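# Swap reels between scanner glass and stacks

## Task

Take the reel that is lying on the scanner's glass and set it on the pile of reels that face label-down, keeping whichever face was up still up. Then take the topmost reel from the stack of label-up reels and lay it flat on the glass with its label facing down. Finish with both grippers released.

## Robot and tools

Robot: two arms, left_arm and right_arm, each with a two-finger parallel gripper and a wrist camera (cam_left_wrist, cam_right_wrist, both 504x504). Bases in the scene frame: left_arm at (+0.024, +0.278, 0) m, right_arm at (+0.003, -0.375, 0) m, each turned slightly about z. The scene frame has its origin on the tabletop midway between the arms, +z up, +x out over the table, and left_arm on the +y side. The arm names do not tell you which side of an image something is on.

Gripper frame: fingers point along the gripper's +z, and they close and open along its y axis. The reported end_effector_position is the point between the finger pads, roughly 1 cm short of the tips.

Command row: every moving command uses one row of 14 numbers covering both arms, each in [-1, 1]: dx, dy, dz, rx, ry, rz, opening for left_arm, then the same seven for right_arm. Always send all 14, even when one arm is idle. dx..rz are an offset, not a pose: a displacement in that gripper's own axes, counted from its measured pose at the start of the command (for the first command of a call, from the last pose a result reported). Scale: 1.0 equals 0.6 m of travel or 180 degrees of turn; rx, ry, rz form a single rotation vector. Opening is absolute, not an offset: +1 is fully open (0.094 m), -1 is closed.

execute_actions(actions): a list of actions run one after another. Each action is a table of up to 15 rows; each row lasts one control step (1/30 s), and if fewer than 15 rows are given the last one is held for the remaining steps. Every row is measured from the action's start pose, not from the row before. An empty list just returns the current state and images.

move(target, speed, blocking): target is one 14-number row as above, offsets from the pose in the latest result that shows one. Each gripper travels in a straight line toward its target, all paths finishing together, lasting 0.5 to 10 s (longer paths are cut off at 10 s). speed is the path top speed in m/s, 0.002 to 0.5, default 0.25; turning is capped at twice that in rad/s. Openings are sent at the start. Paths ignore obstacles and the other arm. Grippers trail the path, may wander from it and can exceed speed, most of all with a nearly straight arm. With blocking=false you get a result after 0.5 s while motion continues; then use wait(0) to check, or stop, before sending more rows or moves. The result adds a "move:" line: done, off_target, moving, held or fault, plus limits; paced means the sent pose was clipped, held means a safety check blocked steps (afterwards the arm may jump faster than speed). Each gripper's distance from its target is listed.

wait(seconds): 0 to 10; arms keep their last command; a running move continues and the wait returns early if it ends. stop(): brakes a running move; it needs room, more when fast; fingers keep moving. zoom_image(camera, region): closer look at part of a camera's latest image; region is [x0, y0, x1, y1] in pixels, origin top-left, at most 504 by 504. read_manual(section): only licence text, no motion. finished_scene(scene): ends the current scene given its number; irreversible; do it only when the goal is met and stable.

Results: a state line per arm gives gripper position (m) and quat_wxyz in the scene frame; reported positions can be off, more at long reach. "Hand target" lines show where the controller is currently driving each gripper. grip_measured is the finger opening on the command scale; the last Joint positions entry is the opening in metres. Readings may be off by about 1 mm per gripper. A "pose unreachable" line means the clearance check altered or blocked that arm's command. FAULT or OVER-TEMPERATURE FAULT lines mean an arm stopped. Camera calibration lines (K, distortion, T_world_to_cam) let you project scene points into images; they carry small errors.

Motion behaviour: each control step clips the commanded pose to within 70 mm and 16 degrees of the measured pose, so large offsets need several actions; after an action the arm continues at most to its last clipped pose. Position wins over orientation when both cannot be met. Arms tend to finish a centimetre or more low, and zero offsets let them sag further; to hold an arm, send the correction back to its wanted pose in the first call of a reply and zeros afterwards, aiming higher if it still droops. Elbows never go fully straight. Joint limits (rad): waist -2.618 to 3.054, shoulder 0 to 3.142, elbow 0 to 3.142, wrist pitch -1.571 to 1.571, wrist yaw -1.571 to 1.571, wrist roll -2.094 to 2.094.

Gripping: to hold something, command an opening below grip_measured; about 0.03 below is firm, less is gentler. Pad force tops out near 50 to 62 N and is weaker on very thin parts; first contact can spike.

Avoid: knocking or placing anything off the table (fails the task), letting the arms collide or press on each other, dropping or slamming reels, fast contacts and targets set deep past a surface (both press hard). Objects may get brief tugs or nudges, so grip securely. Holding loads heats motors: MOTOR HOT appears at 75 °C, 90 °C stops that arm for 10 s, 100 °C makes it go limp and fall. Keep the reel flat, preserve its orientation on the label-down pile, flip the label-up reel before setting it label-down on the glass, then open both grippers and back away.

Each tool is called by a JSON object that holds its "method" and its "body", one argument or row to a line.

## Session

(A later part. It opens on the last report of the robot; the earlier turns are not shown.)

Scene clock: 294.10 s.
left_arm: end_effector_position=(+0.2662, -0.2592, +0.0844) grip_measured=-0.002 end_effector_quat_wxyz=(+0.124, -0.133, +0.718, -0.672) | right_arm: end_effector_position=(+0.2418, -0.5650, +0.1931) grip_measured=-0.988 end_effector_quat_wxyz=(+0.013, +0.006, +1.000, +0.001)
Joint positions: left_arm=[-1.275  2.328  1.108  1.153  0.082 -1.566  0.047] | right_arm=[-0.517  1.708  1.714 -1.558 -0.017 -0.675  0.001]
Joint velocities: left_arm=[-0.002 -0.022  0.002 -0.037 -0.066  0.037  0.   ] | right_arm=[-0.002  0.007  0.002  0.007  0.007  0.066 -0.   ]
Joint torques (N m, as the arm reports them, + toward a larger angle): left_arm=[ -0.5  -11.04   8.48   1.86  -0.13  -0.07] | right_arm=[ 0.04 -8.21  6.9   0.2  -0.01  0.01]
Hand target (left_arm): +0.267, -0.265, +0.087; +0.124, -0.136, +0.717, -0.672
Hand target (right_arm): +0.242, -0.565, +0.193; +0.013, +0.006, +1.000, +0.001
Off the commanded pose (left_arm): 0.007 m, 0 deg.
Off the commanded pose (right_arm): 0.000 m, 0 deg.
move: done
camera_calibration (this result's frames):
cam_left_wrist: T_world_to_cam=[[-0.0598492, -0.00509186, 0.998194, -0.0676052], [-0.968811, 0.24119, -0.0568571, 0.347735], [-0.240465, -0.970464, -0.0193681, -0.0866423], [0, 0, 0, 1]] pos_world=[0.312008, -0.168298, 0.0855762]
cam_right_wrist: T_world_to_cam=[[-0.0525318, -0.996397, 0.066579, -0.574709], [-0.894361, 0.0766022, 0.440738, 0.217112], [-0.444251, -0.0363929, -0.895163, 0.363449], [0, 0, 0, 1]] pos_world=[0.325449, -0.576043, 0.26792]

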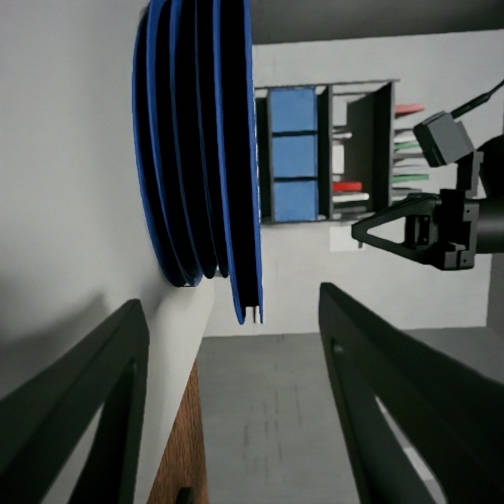

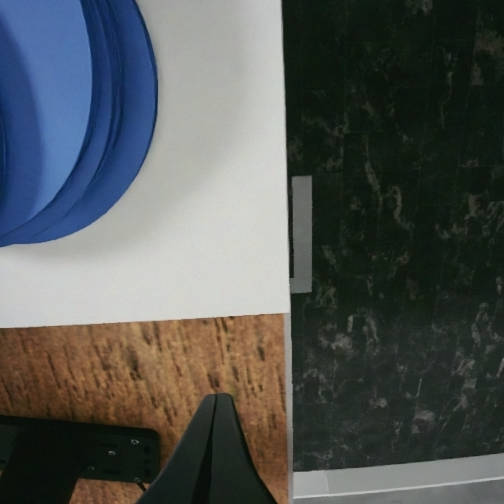

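{"method": "move", "body": {
  "target": [0.004,-0.01,0.118,0,0,0,0,0,0,0,0,0,0,-1],
  "speed": 0.06
}}

{"method": "execute_actions", "body": {
  "actions": [
    [[0,0,0,0,0,0,-0.4,0,0,0,0,0,0,-1]],
    [[0,0,0,0,0,0,-0.9,0,0,0,0,0,0,-1]],
    [[0,0,0,0,0,0,-0.9,0,0,0,0,0,0,-1]]
  ]
}}

Scene clock: 302.70 s.
left_arm: end_effector_position=(+0.2912, -0.3196, +0.0828) grip_measured=-0.002 end_effector_quat_wxyz=(+0.123, -0.132, +0.719, -0.671) | right_arm: end_effector_position=(+0.2418, -0.5650, +0.1931) grip_measured=-0.988 end_effector_quat_wxyz=(+0.013, +0.006, +1.000, +0.001)
Joint positions: left_arm=[-1.281  2.488  1.459  0.961  0.078 -1.566  0.047] | right_arm=[-0.517  1.708  1.714 -1.558 -0.017 -0.675  0.001]
Joint velocities: left_arm=[-0.017  0.002 -0.002 -0.037 -0.081 -0.007  0.   ] | right_arm=[-0.007  0.002 -0.002 -0.022 -0.007 -0.037 -0.   ]
Joint torques (N m, as the arm reports them, + toward a larger angle): left_arm=[ -0.53 -12.93   9.52   1.85  -0.13  -0.03] | right_arm=[ 0.03 -8.2   6.86  0.2  -0.01  0.02]
Hand target (left_arm): +0.290, -0.325, +0.087; +0.124, -0.133, +0.718, -0.672
Hand target (right_arm): +0.242, -0.565, +0.193; +0.013, +0.006, +1.000, +0.001
Off the commanded pose (left_arm): 0.008 m, 0 deg.
Off the commanded pose (right_arm): 0.000 m, 0 deg.
move: done
camera_calibration (this result's frames):
cam_left_wrist: T_world_to_cam=[[-0.0591179, -0.00710683, 0.998226, -0.0656844], [-0.968203, 0.243908, -0.0556034, 0.387028], [-0.24308, -0.969772, -0.0213002, -0.13816], [0, 0, 0, 1]] pos_world=[0.337255, -0.228849, 0.0841451]
cam_right_wrist: T_world_to_cam=[[-0.0525318, -0.996397, 0.066579, -0.574709], [-0.894361, 0.0766022, 0.440738, 0.217112], [-0.444251, -0.0363929, -0.895163, 0.363449], [0, 0, 0, 1]] pos_world=[0.325449, -0.576043, 0.26792]

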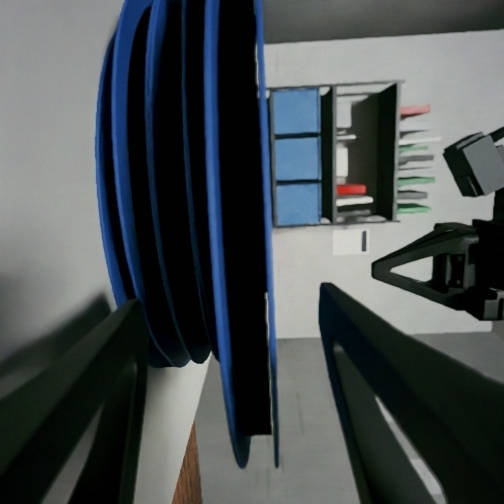

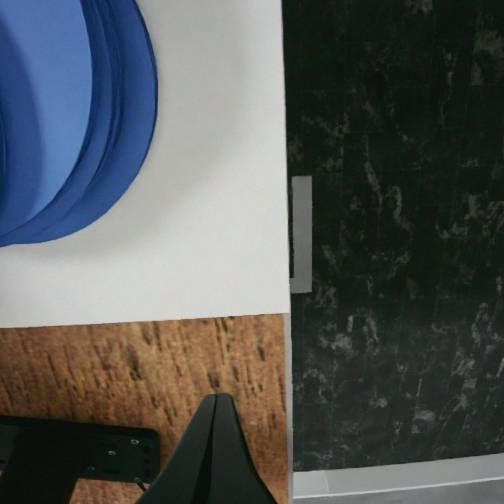

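Scene clock: 304.20 s.
left_arm: end_effector_position=(+0.2914, -0.3201, +0.0923) grip_measured=-0.775 end_effector_quat_wxyz=(+0.125, -0.129, +0.708, -0.683) | right_arm: end_effector_position=(+0.2418, -0.5650, +0.1931) grip_measured=-0.988 end_effector_quat_wxyz=(+0.013, +0.006, +1.000, +0.001)
Joint positions: left_arm=[-1.281  2.485  1.459  0.991  0.078 -1.567  0.011] | right_arm=[-0.517  1.708  1.714 -1.558 -0.017 -0.675  0.001]
Joint velocities: left_arm=[-0.002 -0.012  0.012 -0.037 -0.022  0.051 -0.001] | right_arm=[-0.012  0.002 -0.007  0.022  0.007  0.051  0.   ]
Joint torques (N m, as the arm reports them, + toward a larger angle): left_arm=[  0.04 -13.29   6.73   2.05  -0.03  -0.02] | right_arm=[ 0.06 -8.22  6.89  0.21 -0.01  0.02]
Hand target (left_arm): +0.291, -0.320, +0.092; +0.125, -0.130, +0.708, -0.683
Hand target (right_arm): +0.242, -0.565, +0.193; +0.013, +0.006, +1.000, +0.001
Off the commanded pose (left_arm): 0.000 m, 0 deg.
Off the commanded pose (right_arm): 0.000 m, 0 deg.
camera_calibration (this result's frames):
cam_left_wrist: T_world_to_cam=[[-0.0719765, 0.0237257, 0.997124, -0.0614388], [-0.967377, 0.241803, -0.0755827, 0.388801], [-0.242901, -0.970035, 0.00554758, -0.140956], [0, 0, 0, 1]] pos_world=[0.337457, -0.229288, 0.0914307]
cam_right_wrist: T_world_to_cam=[[-0.0525318, -0.996397, 0.066579, -0.574709], [-0.894361, 0.0766022, 0.440738, 0.217112], [-0.444251, -0.0363929, -0.895163, 0.363449], [0, 0, 0, 1]] pos_world=[0.325449, -0.576043, 0.26792]

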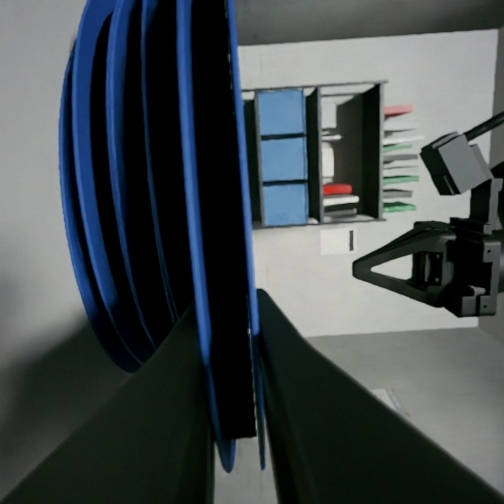

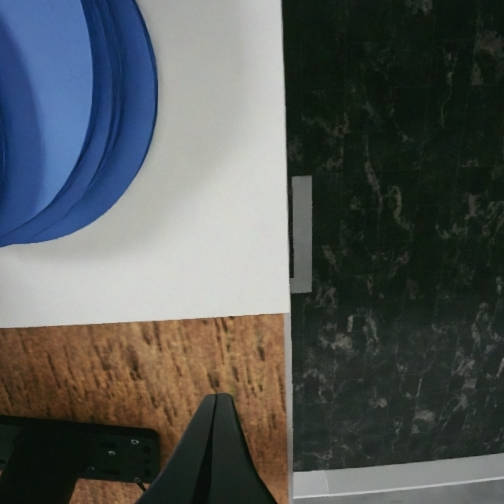

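Gripped. Lift, retreat, flip.

{"method": "move", "body": {
  "target": [0,-0.07,0,0,0,0,-0.9,0,0,0,0,0,0,-1],
  "speed": 0.06
}}

{"method": "move", "body": {
  "target": [0,-0.2,-0.2,0,0,0,-0.9,0,0,0,0,0,0,-1],
  "speed": 0.15
}}

{"method": "move", "body": {
  "target": [0,0,0,0,0,0.5,-0.9,0,0,0,0,0,0,-1],
  "speed": 0.4
}}

{"method": "move", "body": {
  "target": [0,0,0,0,0,0.5,-0.9,0,0,0,0,0,0,-1],
  "speed": 0.4
}}

Scene clock: 312.23 s.
left_arm: end_effector_position=(+0.2911, -0.3195, +0.1043) grip_measured=-0.775 end_effector_quat_wxyz=(+0.120, -0.135, +0.727, -0.663) | right_arm: end_effector_position=(+0.2418, -0.5650, +0.1931) grip_measured=-0.988 end_effector_quat_wxyz=(+0.013, +0.006, +1.000, +0.001)
Joint positions: left_arm=[-1.281  2.417  1.459  0.865  0.078 -1.567  0.011] | right_arm=[-0.517  1.708  1.714 -1.558 -0.017 -0.675  0.001]
Joint velocities: left_arm=[-0.002 -0.017 -0.002 -0.066 -0.022  0.007 -0.001] | right_arm=[-0.002  0.017 -0.022 -0.037 -0.037 -0.081  0.001]
Joint torques (N m, as the arm reports them, + toward a larger angle): left_arm=[ -0.04 -15.98   7.83   2.35  -0.03  -0.03] | right_arm=[ 0.02 -8.2   6.88  0.21 -0.02  0.03]
Hand target (left_arm): +0.291, -0.321, +0.134; +0.125, -0.130, +0.708, -0.683
Hand target (right_arm): +0.242, -0.565, +0.193; +0.013, +0.006, +1.000, +0.001
Off the commanded pose (left_arm): 0.030 m, 3 deg.
Off the commanded pose (right_arm): 0.000 m, 0 deg.
move: off_target (left_arm)
camera_calibration (this result's frames):
cam_left_wrist: T_world_to_cam=[[-0.0471416, -0.0289688, 0.998468, -0.0976644], [-0.968799, 0.244819, -0.0386378, 0.386819], [-0.243325, -0.969136, -0.0396062, -0.135394], [0, 0, 0, 1]] pos_world=[0.337201, -0.228745, 0.107098]
cam_right_wrist: T_world_to_cam=[[-0.0525318, -0.996397, 0.066579, -0.574709], [-0.894361, 0.0766022, 0.440738, 0.217112], [-0.444251, -0.0363929, -0.895163, 0.363449], [0, 0, 0, 1]] pos_world=[0.325449, -0.576043, 0.26792]

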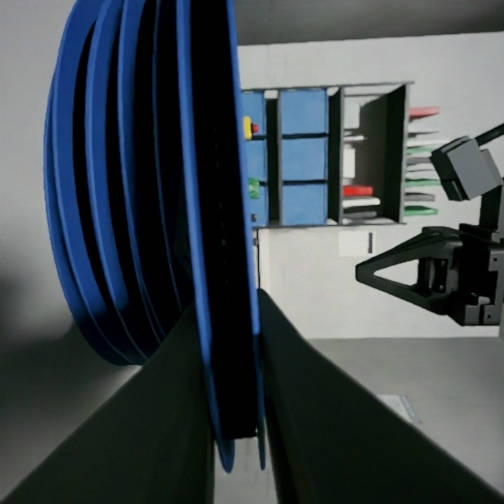

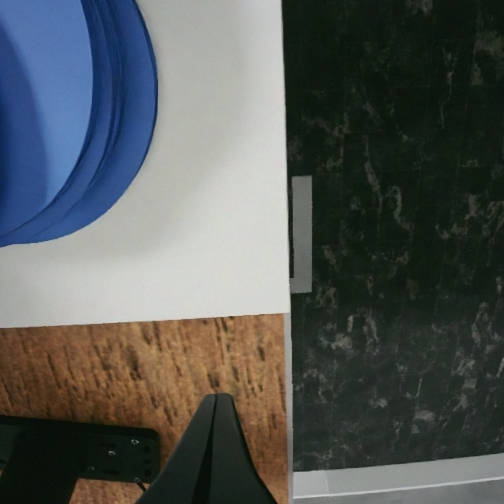

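Scene clock: 314.00 s.
left_arm: end_effector_position=(+0.2492, -0.2226, +0.2206) grip_measured=-0.775 end_effector_quat_wxyz=(+0.117, -0.139, +0.739, -0.649) | right_arm: end_effector_position=(+0.2418, -0.5650, +0.1931) grip_measured=-0.988 end_effector_quat_wxyz=(+0.013, +0.006, +1.000, +0.001)
Joint positions: left_arm=[-1.273  1.809  1.065  0.613  0.084 -1.567  0.011] | right_arm=[-0.517  1.708  1.714 -1.558 -0.017 -0.675  0.001]
Joint velocities: left_arm=[ 0.007  0.007 -0.002 -0.081 -0.081  0.022  0.   ] | right_arm=[-0.017  0.007 -0.012 -0.051  0.007  0.022  0.   ]
Joint torques (N m, as the arm reports them, + toward a larger angle): left_arm=[  0.63 -10.8    6.69   2.35   0.07  -0.01] | right_arm=[ 0.07 -8.2   6.84  0.2   0.    0.02]
Hand target (left_arm): +0.250, -0.218, +0.234; +0.120, -0.135, +0.727, -0.662
Hand target (right_arm): +0.242, -0.565, +0.193; +0.013, +0.006, +1.000, +0.001
Off the commanded pose (left_arm): 0.016 m, 2 deg.
Off the commanded pose (right_arm): 0.000 m, 0 deg.
move: off_target (left_arm)
camera_calibration (this result's frames):
cam_left_wrist: T_world_to_cam=[[-0.0302484, -0.0628164, 0.997567, -0.224491], [-0.969809, 0.243458, -0.0140762, 0.321535], [-0.241982, -0.967875, -0.0682841, -0.0408541], [0, 0, 0, 1]] pos_world=[0.295151, -0.131924, 0.225681]
cam_right_wrist: T_world_to_cam=[[-0.0525318, -0.996397, 0.066579, -0.574709], [-0.894361, 0.0766022, 0.440738, 0.217112], [-0.444251, -0.0363929, -0.895163, 0.363449], [0, 0, 0, 1]] pos_world=[0.325449, -0.576043, 0.26792]

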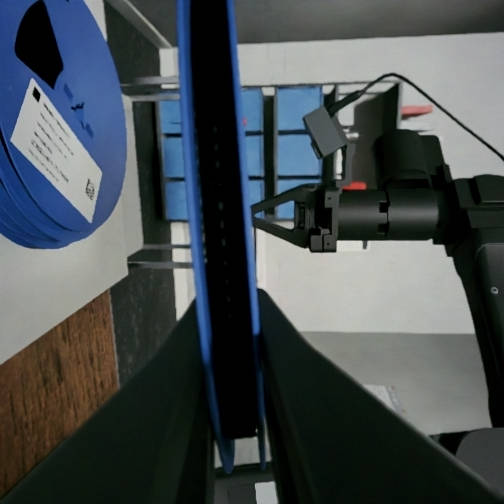

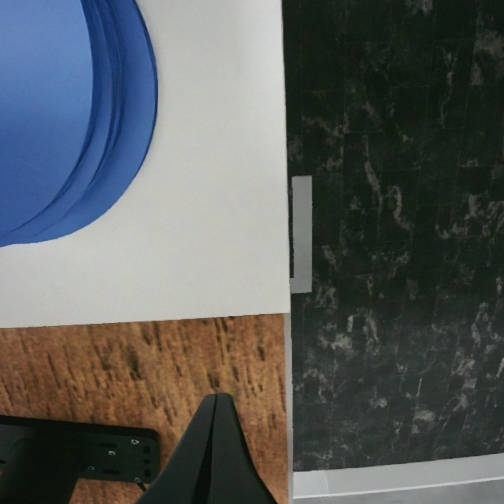

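Scene clock: 316.63 s.
left_arm: end_effector_position=(+0.2487, -0.2217, +0.2134) grip_measured=-0.774 end_effector_quat_wxyz=(+0.530, +0.425, +0.632, -0.374) | right_arm: end_effector_position=(+0.2418, -0.5650, +0.1931) grip_measured=-0.988 end_effector_quat_wxyz=(+0.013, +0.006, +1.000, +0.001)
Joint positions: left_arm=[-1.273  1.809  1.065  0.584  0.084 -0.009  0.011] | right_arm=[-0.517  1.708  1.714 -1.558 -0.017 -0.675  0.001]
Joint velocities: left_arm=[-0.002 -0.012  0.012  0.022 -0.037 -0.022  0.   ] | right_arm=[ 0.007 -0.007 -0.002 -0.081  0.022 -0.007 -0.   ]
Joint torques (N m, as the arm reports them, + toward a larger angle): left_arm=[ 0.02 -8.95  7.82  2.39 -0.03  0.06] | right_arm=[ 0.01 -8.21  6.88  0.21 -0.01  0.01]
Hand target (left_arm): +0.249, -0.223, +0.221; +0.541, +0.424, +0.621, -0.376
Hand target (right_arm): +0.242, -0.565, +0.193; +0.013, +0.006, +1.000, +0.001
Off the commanded pose (left_arm): 0.007 m, 2 deg.
Off the commanded pose (right_arm): 0.000 m, 0 deg.
move: done
camera_calibration (this result's frames):
cam_left_wrist: T_world_to_cam=[[-0.961867, -0.272628, -0.022045, 0.185584], [-0.173981, 0.672029, -0.719797, 0.368413], [0.211052, -0.688513, -0.693835, 0.0422186], [0, 0, 0, 1]] pos_world=[0.233694, -0.167921, 0.298567]
cam_right_wrist: T_world_to_cam=[[-0.0525318, -0.996397, 0.066579, -0.574709], [-0.894361, 0.0766022, 0.440738, 0.217112], [-0.444251, -0.0363929, -0.895163, 0.363449], [0, 0, 0, 1]] pos_world=[0.325449, -0.576043, 0.26792]

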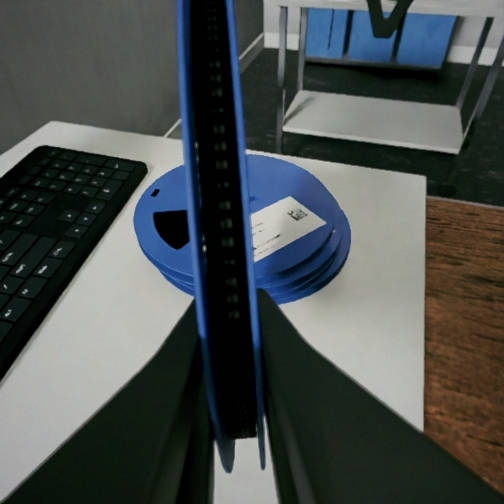

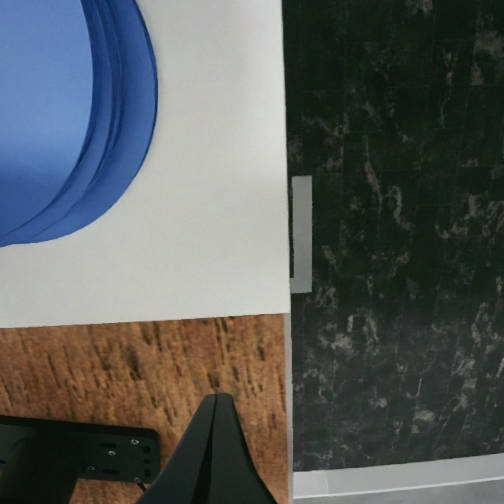

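Scene clock: 319.27 s.
left_arm: end_effector_position=(+0.2482, -0.2206, +0.2067) grip_measured=-0.774 end_effector_quat_wxyz=(+0.629, +0.755, +0.152, +0.105) | right_arm: end_effector_position=(+0.2418, -0.5650, +0.1931) grip_measured=-0.988 end_effector_quat_wxyz=(+0.013, +0.006, +1.000, +0.001)
Joint positions: left_arm=[-1.273  1.809  1.065  0.556  0.084  1.553  0.011] | right_arm=[-0.517  1.708  1.714 -1.558 -0.017 -0.675  0.001]
Joint velocities: left_arm=[-0.002 -0.002  0.007  0.007  0.007  0.037 -0.001] | right_arm=[ 0.022  0.012 -0.002  0.066 -0.066  0.022 -0.001]
Joint torques (N m, as the arm reports them, + toward a larger angle): left_arm=[ 0.02 -8.92  7.81  2.37 -0.03  0.03] | right_arm=[ 0.01 -8.2   6.95  0.21 -0.01  0.02]
Hand target (left_arm): +0.249, -0.222, +0.213; +0.639, +0.747, +0.146, +0.110
Hand target (right_arm): +0.242, -0.565, +0.193; +0.013, +0.006, +1.000, +0.001
Off the commanded pose (left_arm): 0.007 m, 2 deg.
Off the commanded pose (right_arm): 0.000 m, 0 deg.
move: done
camera_calibration (this result's frames):
cam_left_wrist: T_world_to_cam=[[-0.072239, 0.258527, -0.963299, 0.27615], [0.574605, 0.800224, 0.171672, 0.0209493], [0.815237, -0.541115, -0.206358, -0.179821], [0, 0, 0, 1]] pos_world=[0.154508, -0.18546, 0.225311]
cam_right_wrist: T_world_to_cam=[[-0.0525318, -0.996397, 0.066579, -0.574709], [-0.894361, 0.0766022, 0.440738, 0.217112], [-0.444251, -0.0363929, -0.895163, 0.363449], [0, 0, 0, 1]] pos_world=[0.325449, -0.576043, 0.26792]

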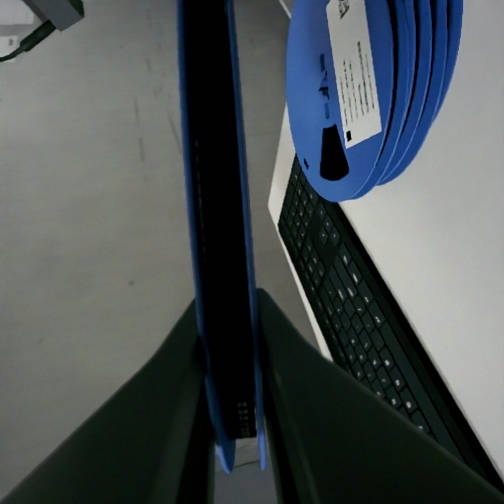

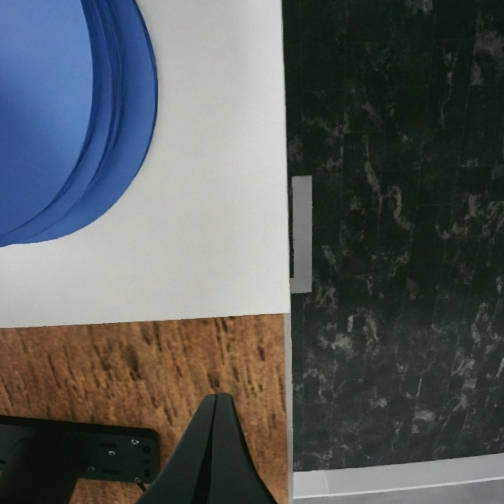

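{"method": "move", "body": {
  "target": [0.342,-0.135,-0.503,0.074,0.173,-0.045,-0.9,0,0,0,0,0,0,-1],
  "speed": 0.15
}}

Scene clock: 338.20 s.
left_arm: end_effector_position=(+0.3225, +0.1448, +0.1656) grip_measured=-0.774 end_effector_quat_wxyz=(+0.470, +0.755, +0.395, +0.229) | right_arm: end_effector_position=(+0.2418, -0.5650, +0.1931) grip_measured=-0.988 end_effector_quat_wxyz=(+0.013, +0.006, +1.000, +0.001)
Joint positions: left_arm=[-0.381  0.954  0.5   -0.05   0.359  1.734  0.011] | right_arm=[-0.517  1.708  1.714 -1.558 -0.017 -0.675  0.001]
Joint velocities: left_arm=[ 0.007  0.002  0.007  0.022  0.007 -0.007  0.001] | right_arm=[-0.012  0.007  0.002  0.007  0.037  0.022  0.   ]
Joint torques (N m, as the arm reports them, + toward a larger angle): left_arm=[ 0.6  -3.49  8.27  2.05  0.25  0.05] | right_arm=[ 0.03 -8.22  6.82  0.19 -0.02  0.02]
Hand target (left_arm): +0.321, +0.144, +0.177; +0.485, +0.750, +0.381, +0.238
Hand target (right_arm): +0.242, -0.565, +0.193; +0.013, +0.006, +1.000, +0.001
Off the commanded pose (left_arm): 0.012 m, 3 deg.
Off the commanded pose (right_arm): 0.000 m, 0 deg.
move: off_target (left_arm)
camera_calibration (this result's frames):
cam_left_wrist: T_world_to_cam=[[-0.404807, 0.335672, -0.850562, 0.224805], [0.107332, 0.941196, 0.320359, -0.201373], [0.908081, 0.0383909, -0.417031, -0.130073], [0, 0, 0, 1]] pos_world=[0.230734, 0.119064, 0.201477]
cam_right_wrist: T_world_to_cam=[[-0.0525318, -0.996397, 0.066579, -0.574709], [-0.894361, 0.0766022, 0.440738, 0.217112], [-0.444251, -0.0363929, -0.895163, 0.363449], [0, 0, 0, 1]] pos_world=[0.325449, -0.576043, 0.26792]

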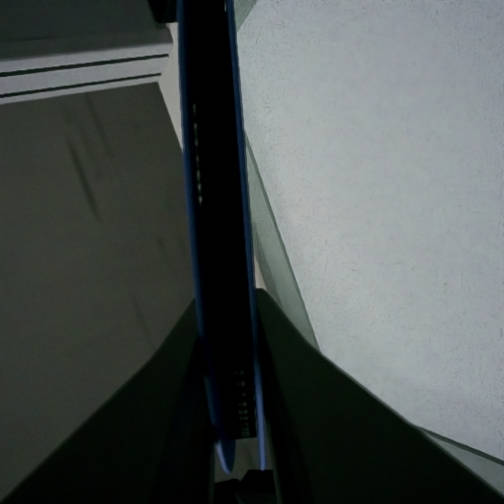

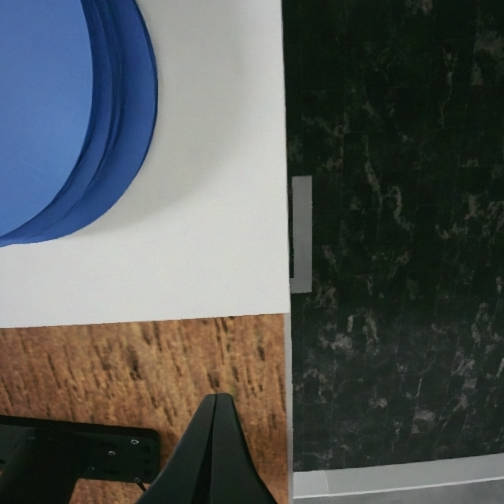

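{"method": "move", "body": {
  "target": [0,-0.118,0.062,-0.06,0,0,-0.9,0,0,0,0,0,0,-1],
  "speed": 0.05
}}

{"method": "move", "body": {
  "target": [0,-0.02,0,0.13,0,0,-0.3,0,0,0,0,0,0,-1],
  "speed": 0.1
}}

Scene clock: 345.97 s.
left_arm: end_effector_position=(+0.3259, +0.1414, +0.0836) grip_measured=-0.774 end_effector_quat_wxyz=(+0.531, +0.715, +0.368, +0.266) | right_arm: end_effector_position=(+0.2418, -0.5650, +0.1931) grip_measured=-0.988 end_effector_quat_wxyz=(+0.013, +0.006, +1.000, +0.001)
Joint positions: left_arm=[-0.372  1.422  0.112  0.986  0.391  1.686  0.011] | right_arm=[-0.517  1.708  1.714 -1.558 -0.017 -0.675  0.001]
Joint velocities: left_arm=[-0.002  0.042 -0.002  0.11   0.037 -0.051 -0.001] | right_arm=[-0.037 -0.007  0.012 -0.037 -0.022  0.081 -0.   ]
Joint torques (N m, as the arm reports them, + toward a larger angle): left_arm=[ 0.71 -2.26  3.94  2.33  0.13 -0.18] | right_arm=[ 0.05 -8.19  6.88  0.2  -0.01  0.01]
Hand target (left_arm): +0.324, +0.143, +0.084; +0.538, +0.709, +0.371, +0.265
Hand target (right_arm): +0.242, -0.565, +0.193; +0.013, +0.006, +1.000, +0.001
Off the commanded pose (left_arm): 0.004 m, 1 deg.
Off the commanded pose (right_arm): 0.000 m, 0 deg.
move: done
camera_calibration (this result's frames):
cam_left_wrist: T_world_to_cam=[[-0.272741, 0.257251, -0.927057, 0.132105], [0.0678353, 0.966333, 0.248192, -0.15695], [0.959693, 0.00480514, -0.28101, -0.190672], [0, 0, 0, 1]] pos_world=[0.229663, 0.118598, 0.107842]
cam_right_wrist: T_world_to_cam=[[-0.0525318, -0.996397, 0.066579, -0.574709], [-0.894361, 0.0766022, 0.440738, 0.217112], [-0.444251, -0.0363929, -0.895163, 0.363449], [0, 0, 0, 1]] pos_world=[0.325449, -0.576043, 0.26792]

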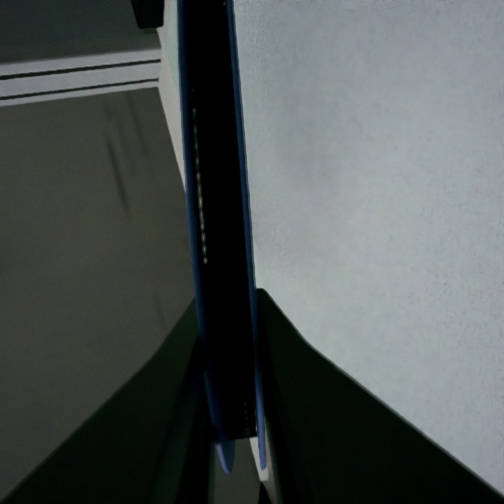

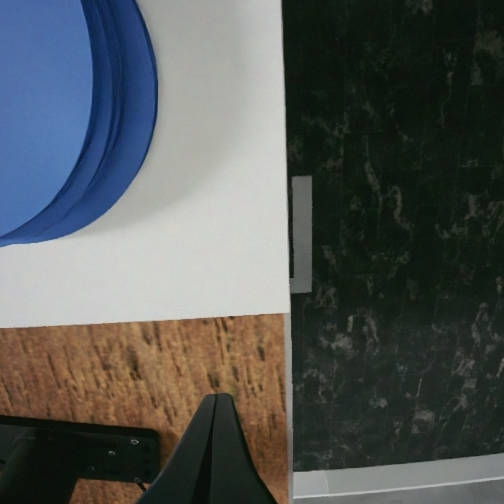

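Scene clock: 348.57 s.
left_arm: end_effector_position=(+0.3157, +0.1482, +0.0611) grip_measured=-0.302 end_effector_quat_wxyz=(+0.369, +0.806, +0.428, +0.176) | right_arm: end_effector_position=(+0.2418, -0.5650, +0.1931) grip_measured=-0.988 end_effector_quat_wxyz=(+0.013, +0.006, +1.000, +0.001)
Joint positions: left_arm=[-0.423  1.225  0.404  0.058  0.269  1.778  0.033] | right_arm=[-0.517  1.708  1.714 -1.558 -0.017 -0.675  0.001]
Joint velocities: left_arm=[ 0.007  0.007  0.002 -0.066 -0.022 -0.037  0.   ] | right_arm=[-0.032  0.007 -0.007  0.051 -0.095  0.037 -0.001]
Joint torques (N m, as the arm reports them, + toward a larger angle): left_arm=[-0.66 -3.43 10.27  1.58  0.05  0.05] | right_arm=[ 0.02 -8.25  6.89  0.2  -0.01  0.02]
Hand target (left_arm): +0.322, +0.144, +0.073; +0.377, +0.806, +0.417, +0.185
Hand target (right_arm): +0.242, -0.565, +0.193; +0.013, +0.006, +1.000, +0.001
Off the commanded pose (left_arm): 0.014 m, 2 deg.
Off the commanded pose (right_arm): 0.000 m, 0 deg.
move: off_target (left_arm)
camera_calibration (this result's frames):
cam_left_wrist: T_world_to_cam=[[-0.573532, 0.445048, -0.687745, 0.159224], [0.182539, 0.887873, 0.422329, -0.192477], [0.798587, 0.116679, -0.590462, -0.134098], [0, 0, 0, 1]] pos_world=[0.233543, 0.115679, 0.111615]
cam_right_wrist: T_world_to_cam=[[-0.0525318, -0.996397, 0.066579, -0.574709], [-0.894361, 0.0766022, 0.440738, 0.217112], [-0.444251, -0.0363929, -0.895163, 0.363449], [0, 0, 0, 1]] pos_world=[0.325449, -0.576043, 0.26792]

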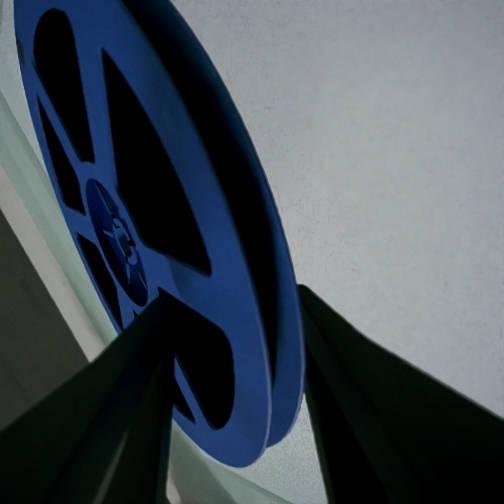

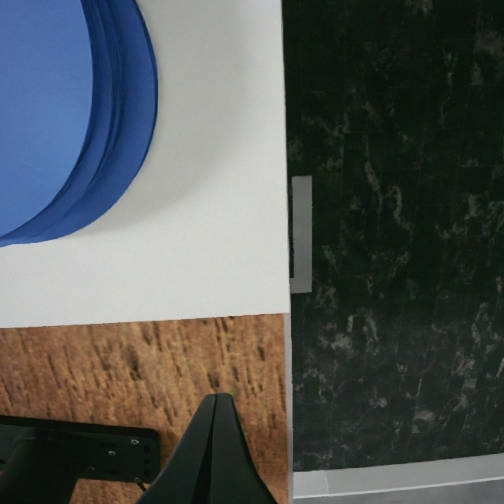

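{"method": "move", "body": {
  "target": [0,0,-0.08,0,0,0,-0.3,0,0,0,0,0,0,-1],
  "speed": 0.1
}}

{"method": "move", "body": {
  "target": [0,0.2,-0.1,0.2,0,0,0.5,0,0,0,0,0,0,-1],
  "speed": 0.2
}}

Scene clock: 354.70 s.
left_arm: end_effector_position=(+0.2861, +0.1690, +0.0851) grip_measured=-0.302 end_effector_quat_wxyz=(+0.362, +0.807, +0.432, +0.175) | right_arm: end_effector_position=(+0.2418, -0.5650, +0.1931) grip_measured=-0.988 end_effector_quat_wxyz=(+0.013, +0.006, +1.000, +0.001)
Joint positions: left_arm=[-0.358  0.972  0.404 -0.22   0.306  1.824  0.033] | right_arm=[-0.517  1.708  1.714 -1.558 -0.017 -0.675  0.001]
Joint velocities: left_arm=[ 0.002  0.002 -0.007 -0.007  0.007 -0.081  0.   ] | right_arm=[-0.002 -0.007 -0.012 -0.066  0.007 -0.051 -0.001]
Joint torques (N m, as the arm reports them, + toward a larger angle): left_arm=[ 0.69 -2.59  9.52  1.42  0.24  0.06] | right_arm=[ 0.   -8.21  6.87  0.19  0.    0.02]
Hand target (left_arm): +0.286, +0.169, +0.093; +0.369, +0.806, +0.428, +0.176
Hand target (right_arm): +0.242, -0.565, +0.193; +0.013, +0.006, +1.000, +0.001
Off the commanded pose (left_arm): 0.008 m, 1 deg.
Off the commanded pose (right_arm): 0.000 m, 0 deg.
move: done
camera_calibration (this result's frames):
cam_left_wrist: T_world_to_cam=[[-0.5837, 0.446525, -0.678166, 0.151308], [0.179743, 0.885548, 0.428366, -0.214996], [0.791825, 0.128141, -0.597154, -0.0981411], [0, 0, 0, 1]] pos_world=[0.204673, 0.135402, 0.136104]
cam_right_wrist: T_world_to_cam=[[-0.0525318, -0.996397, 0.066579, -0.574709], [-0.894361, 0.0766022, 0.440738, 0.217112], [-0.444251, -0.0363929, -0.895163, 0.363449], [0, 0, 0, 1]] pos_world=[0.325449, -0.576043, 0.26792]

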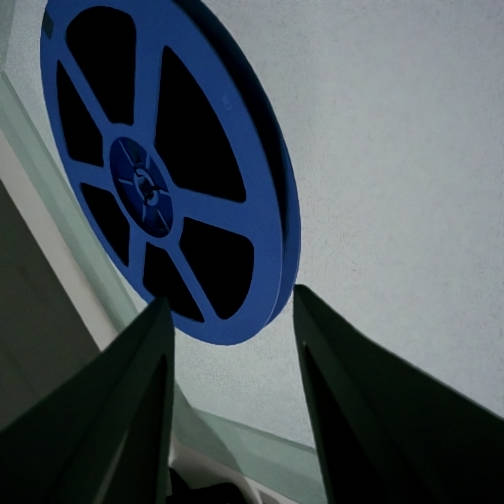

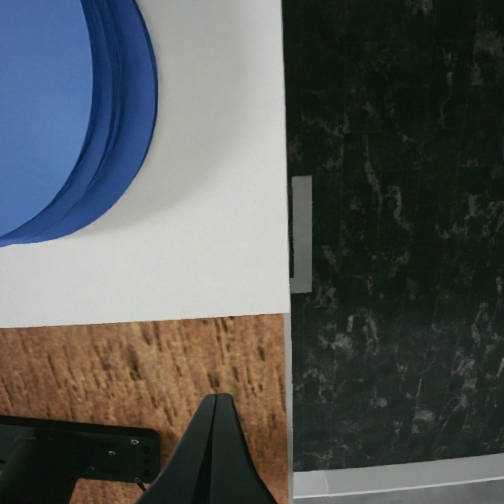

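Scene clock: 357.00 s.
left_arm: end_effector_position=(+0.3171, +0.1521, +0.2095) grip_measured=+0.498 end_effector_quat_wxyz=(+0.097, +0.877, +0.469, +0.033) | right_arm: end_effector_position=(+0.2418, -0.5650, +0.1931) grip_measured=-0.988 end_effector_quat_wxyz=(+0.013, +0.006, +1.000, +0.001)
Joint positions: left_arm=[-0.517  1.609  1.652 -1.423  0.076  1.787  0.07 ] | right_arm=[-0.517  1.708  1.714 -1.558 -0.017 -0.675  0.001]
Joint velocities: left_arm=[-0.017 -0.017  0.012 -0.022 -0.037  0.007 -0.001] | right_arm=[-0.022 -0.007 -0.007 -0.007  0.007  0.037  0.   ]
Joint torques (N m, as the arm reports them, + toward a larger angle): left_arm=[-0.63 -5.61  9.82  0.46 -0.04 -0.12] | right_arm=[ 0.06 -8.21  6.88  0.2  -0.01  0.02]
Hand target (left_arm): +0.316, +0.150, +0.215; +0.095, +0.877, +0.470, +0.033
Hand target (right_arm): +0.242, -0.565, +0.193; +0.013, +0.006, +1.000, +0.001
Off the commanded pose (left_arm): 0.005 m, 1 deg.
Off the commanded pose (right_arm): 0.000 m, 0 deg.
move: done
camera_calibration (this result's frames):
cam_left_wrist: T_world_to_cam=[[-0.791583, 0.598982, -0.1209, 0.187319], [0.450462, 0.705691, 0.546885, -0.342203], [0.412892, 0.378445, -0.828432, 0.0843325], [0, 0, 0, 1]] pos_world=[0.267608, 0.0973738, 0.279656]
cam_right_wrist: T_world_to_cam=[[-0.0525318, -0.996397, 0.066579, -0.574709], [-0.894361, 0.0766022, 0.440738, 0.217112], [-0.444251, -0.0363929, -0.895163, 0.363449], [0, 0, 0, 1]] pos_world=[0.325449, -0.576043, 0.26792]

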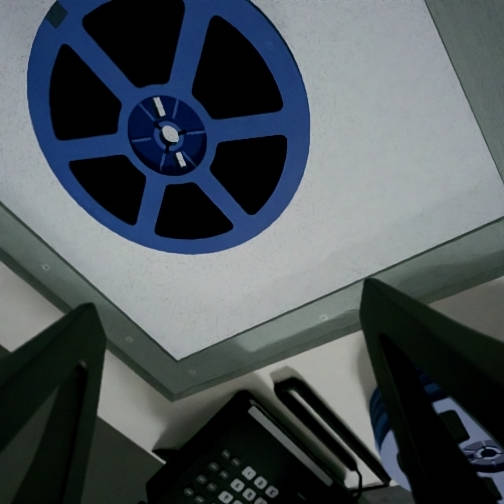

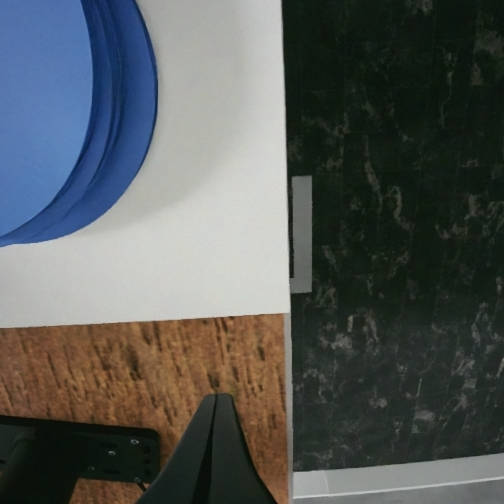

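{"method": "finished_scene", "body": {
  "scene": 2
}}

The scene is finished: the task was done.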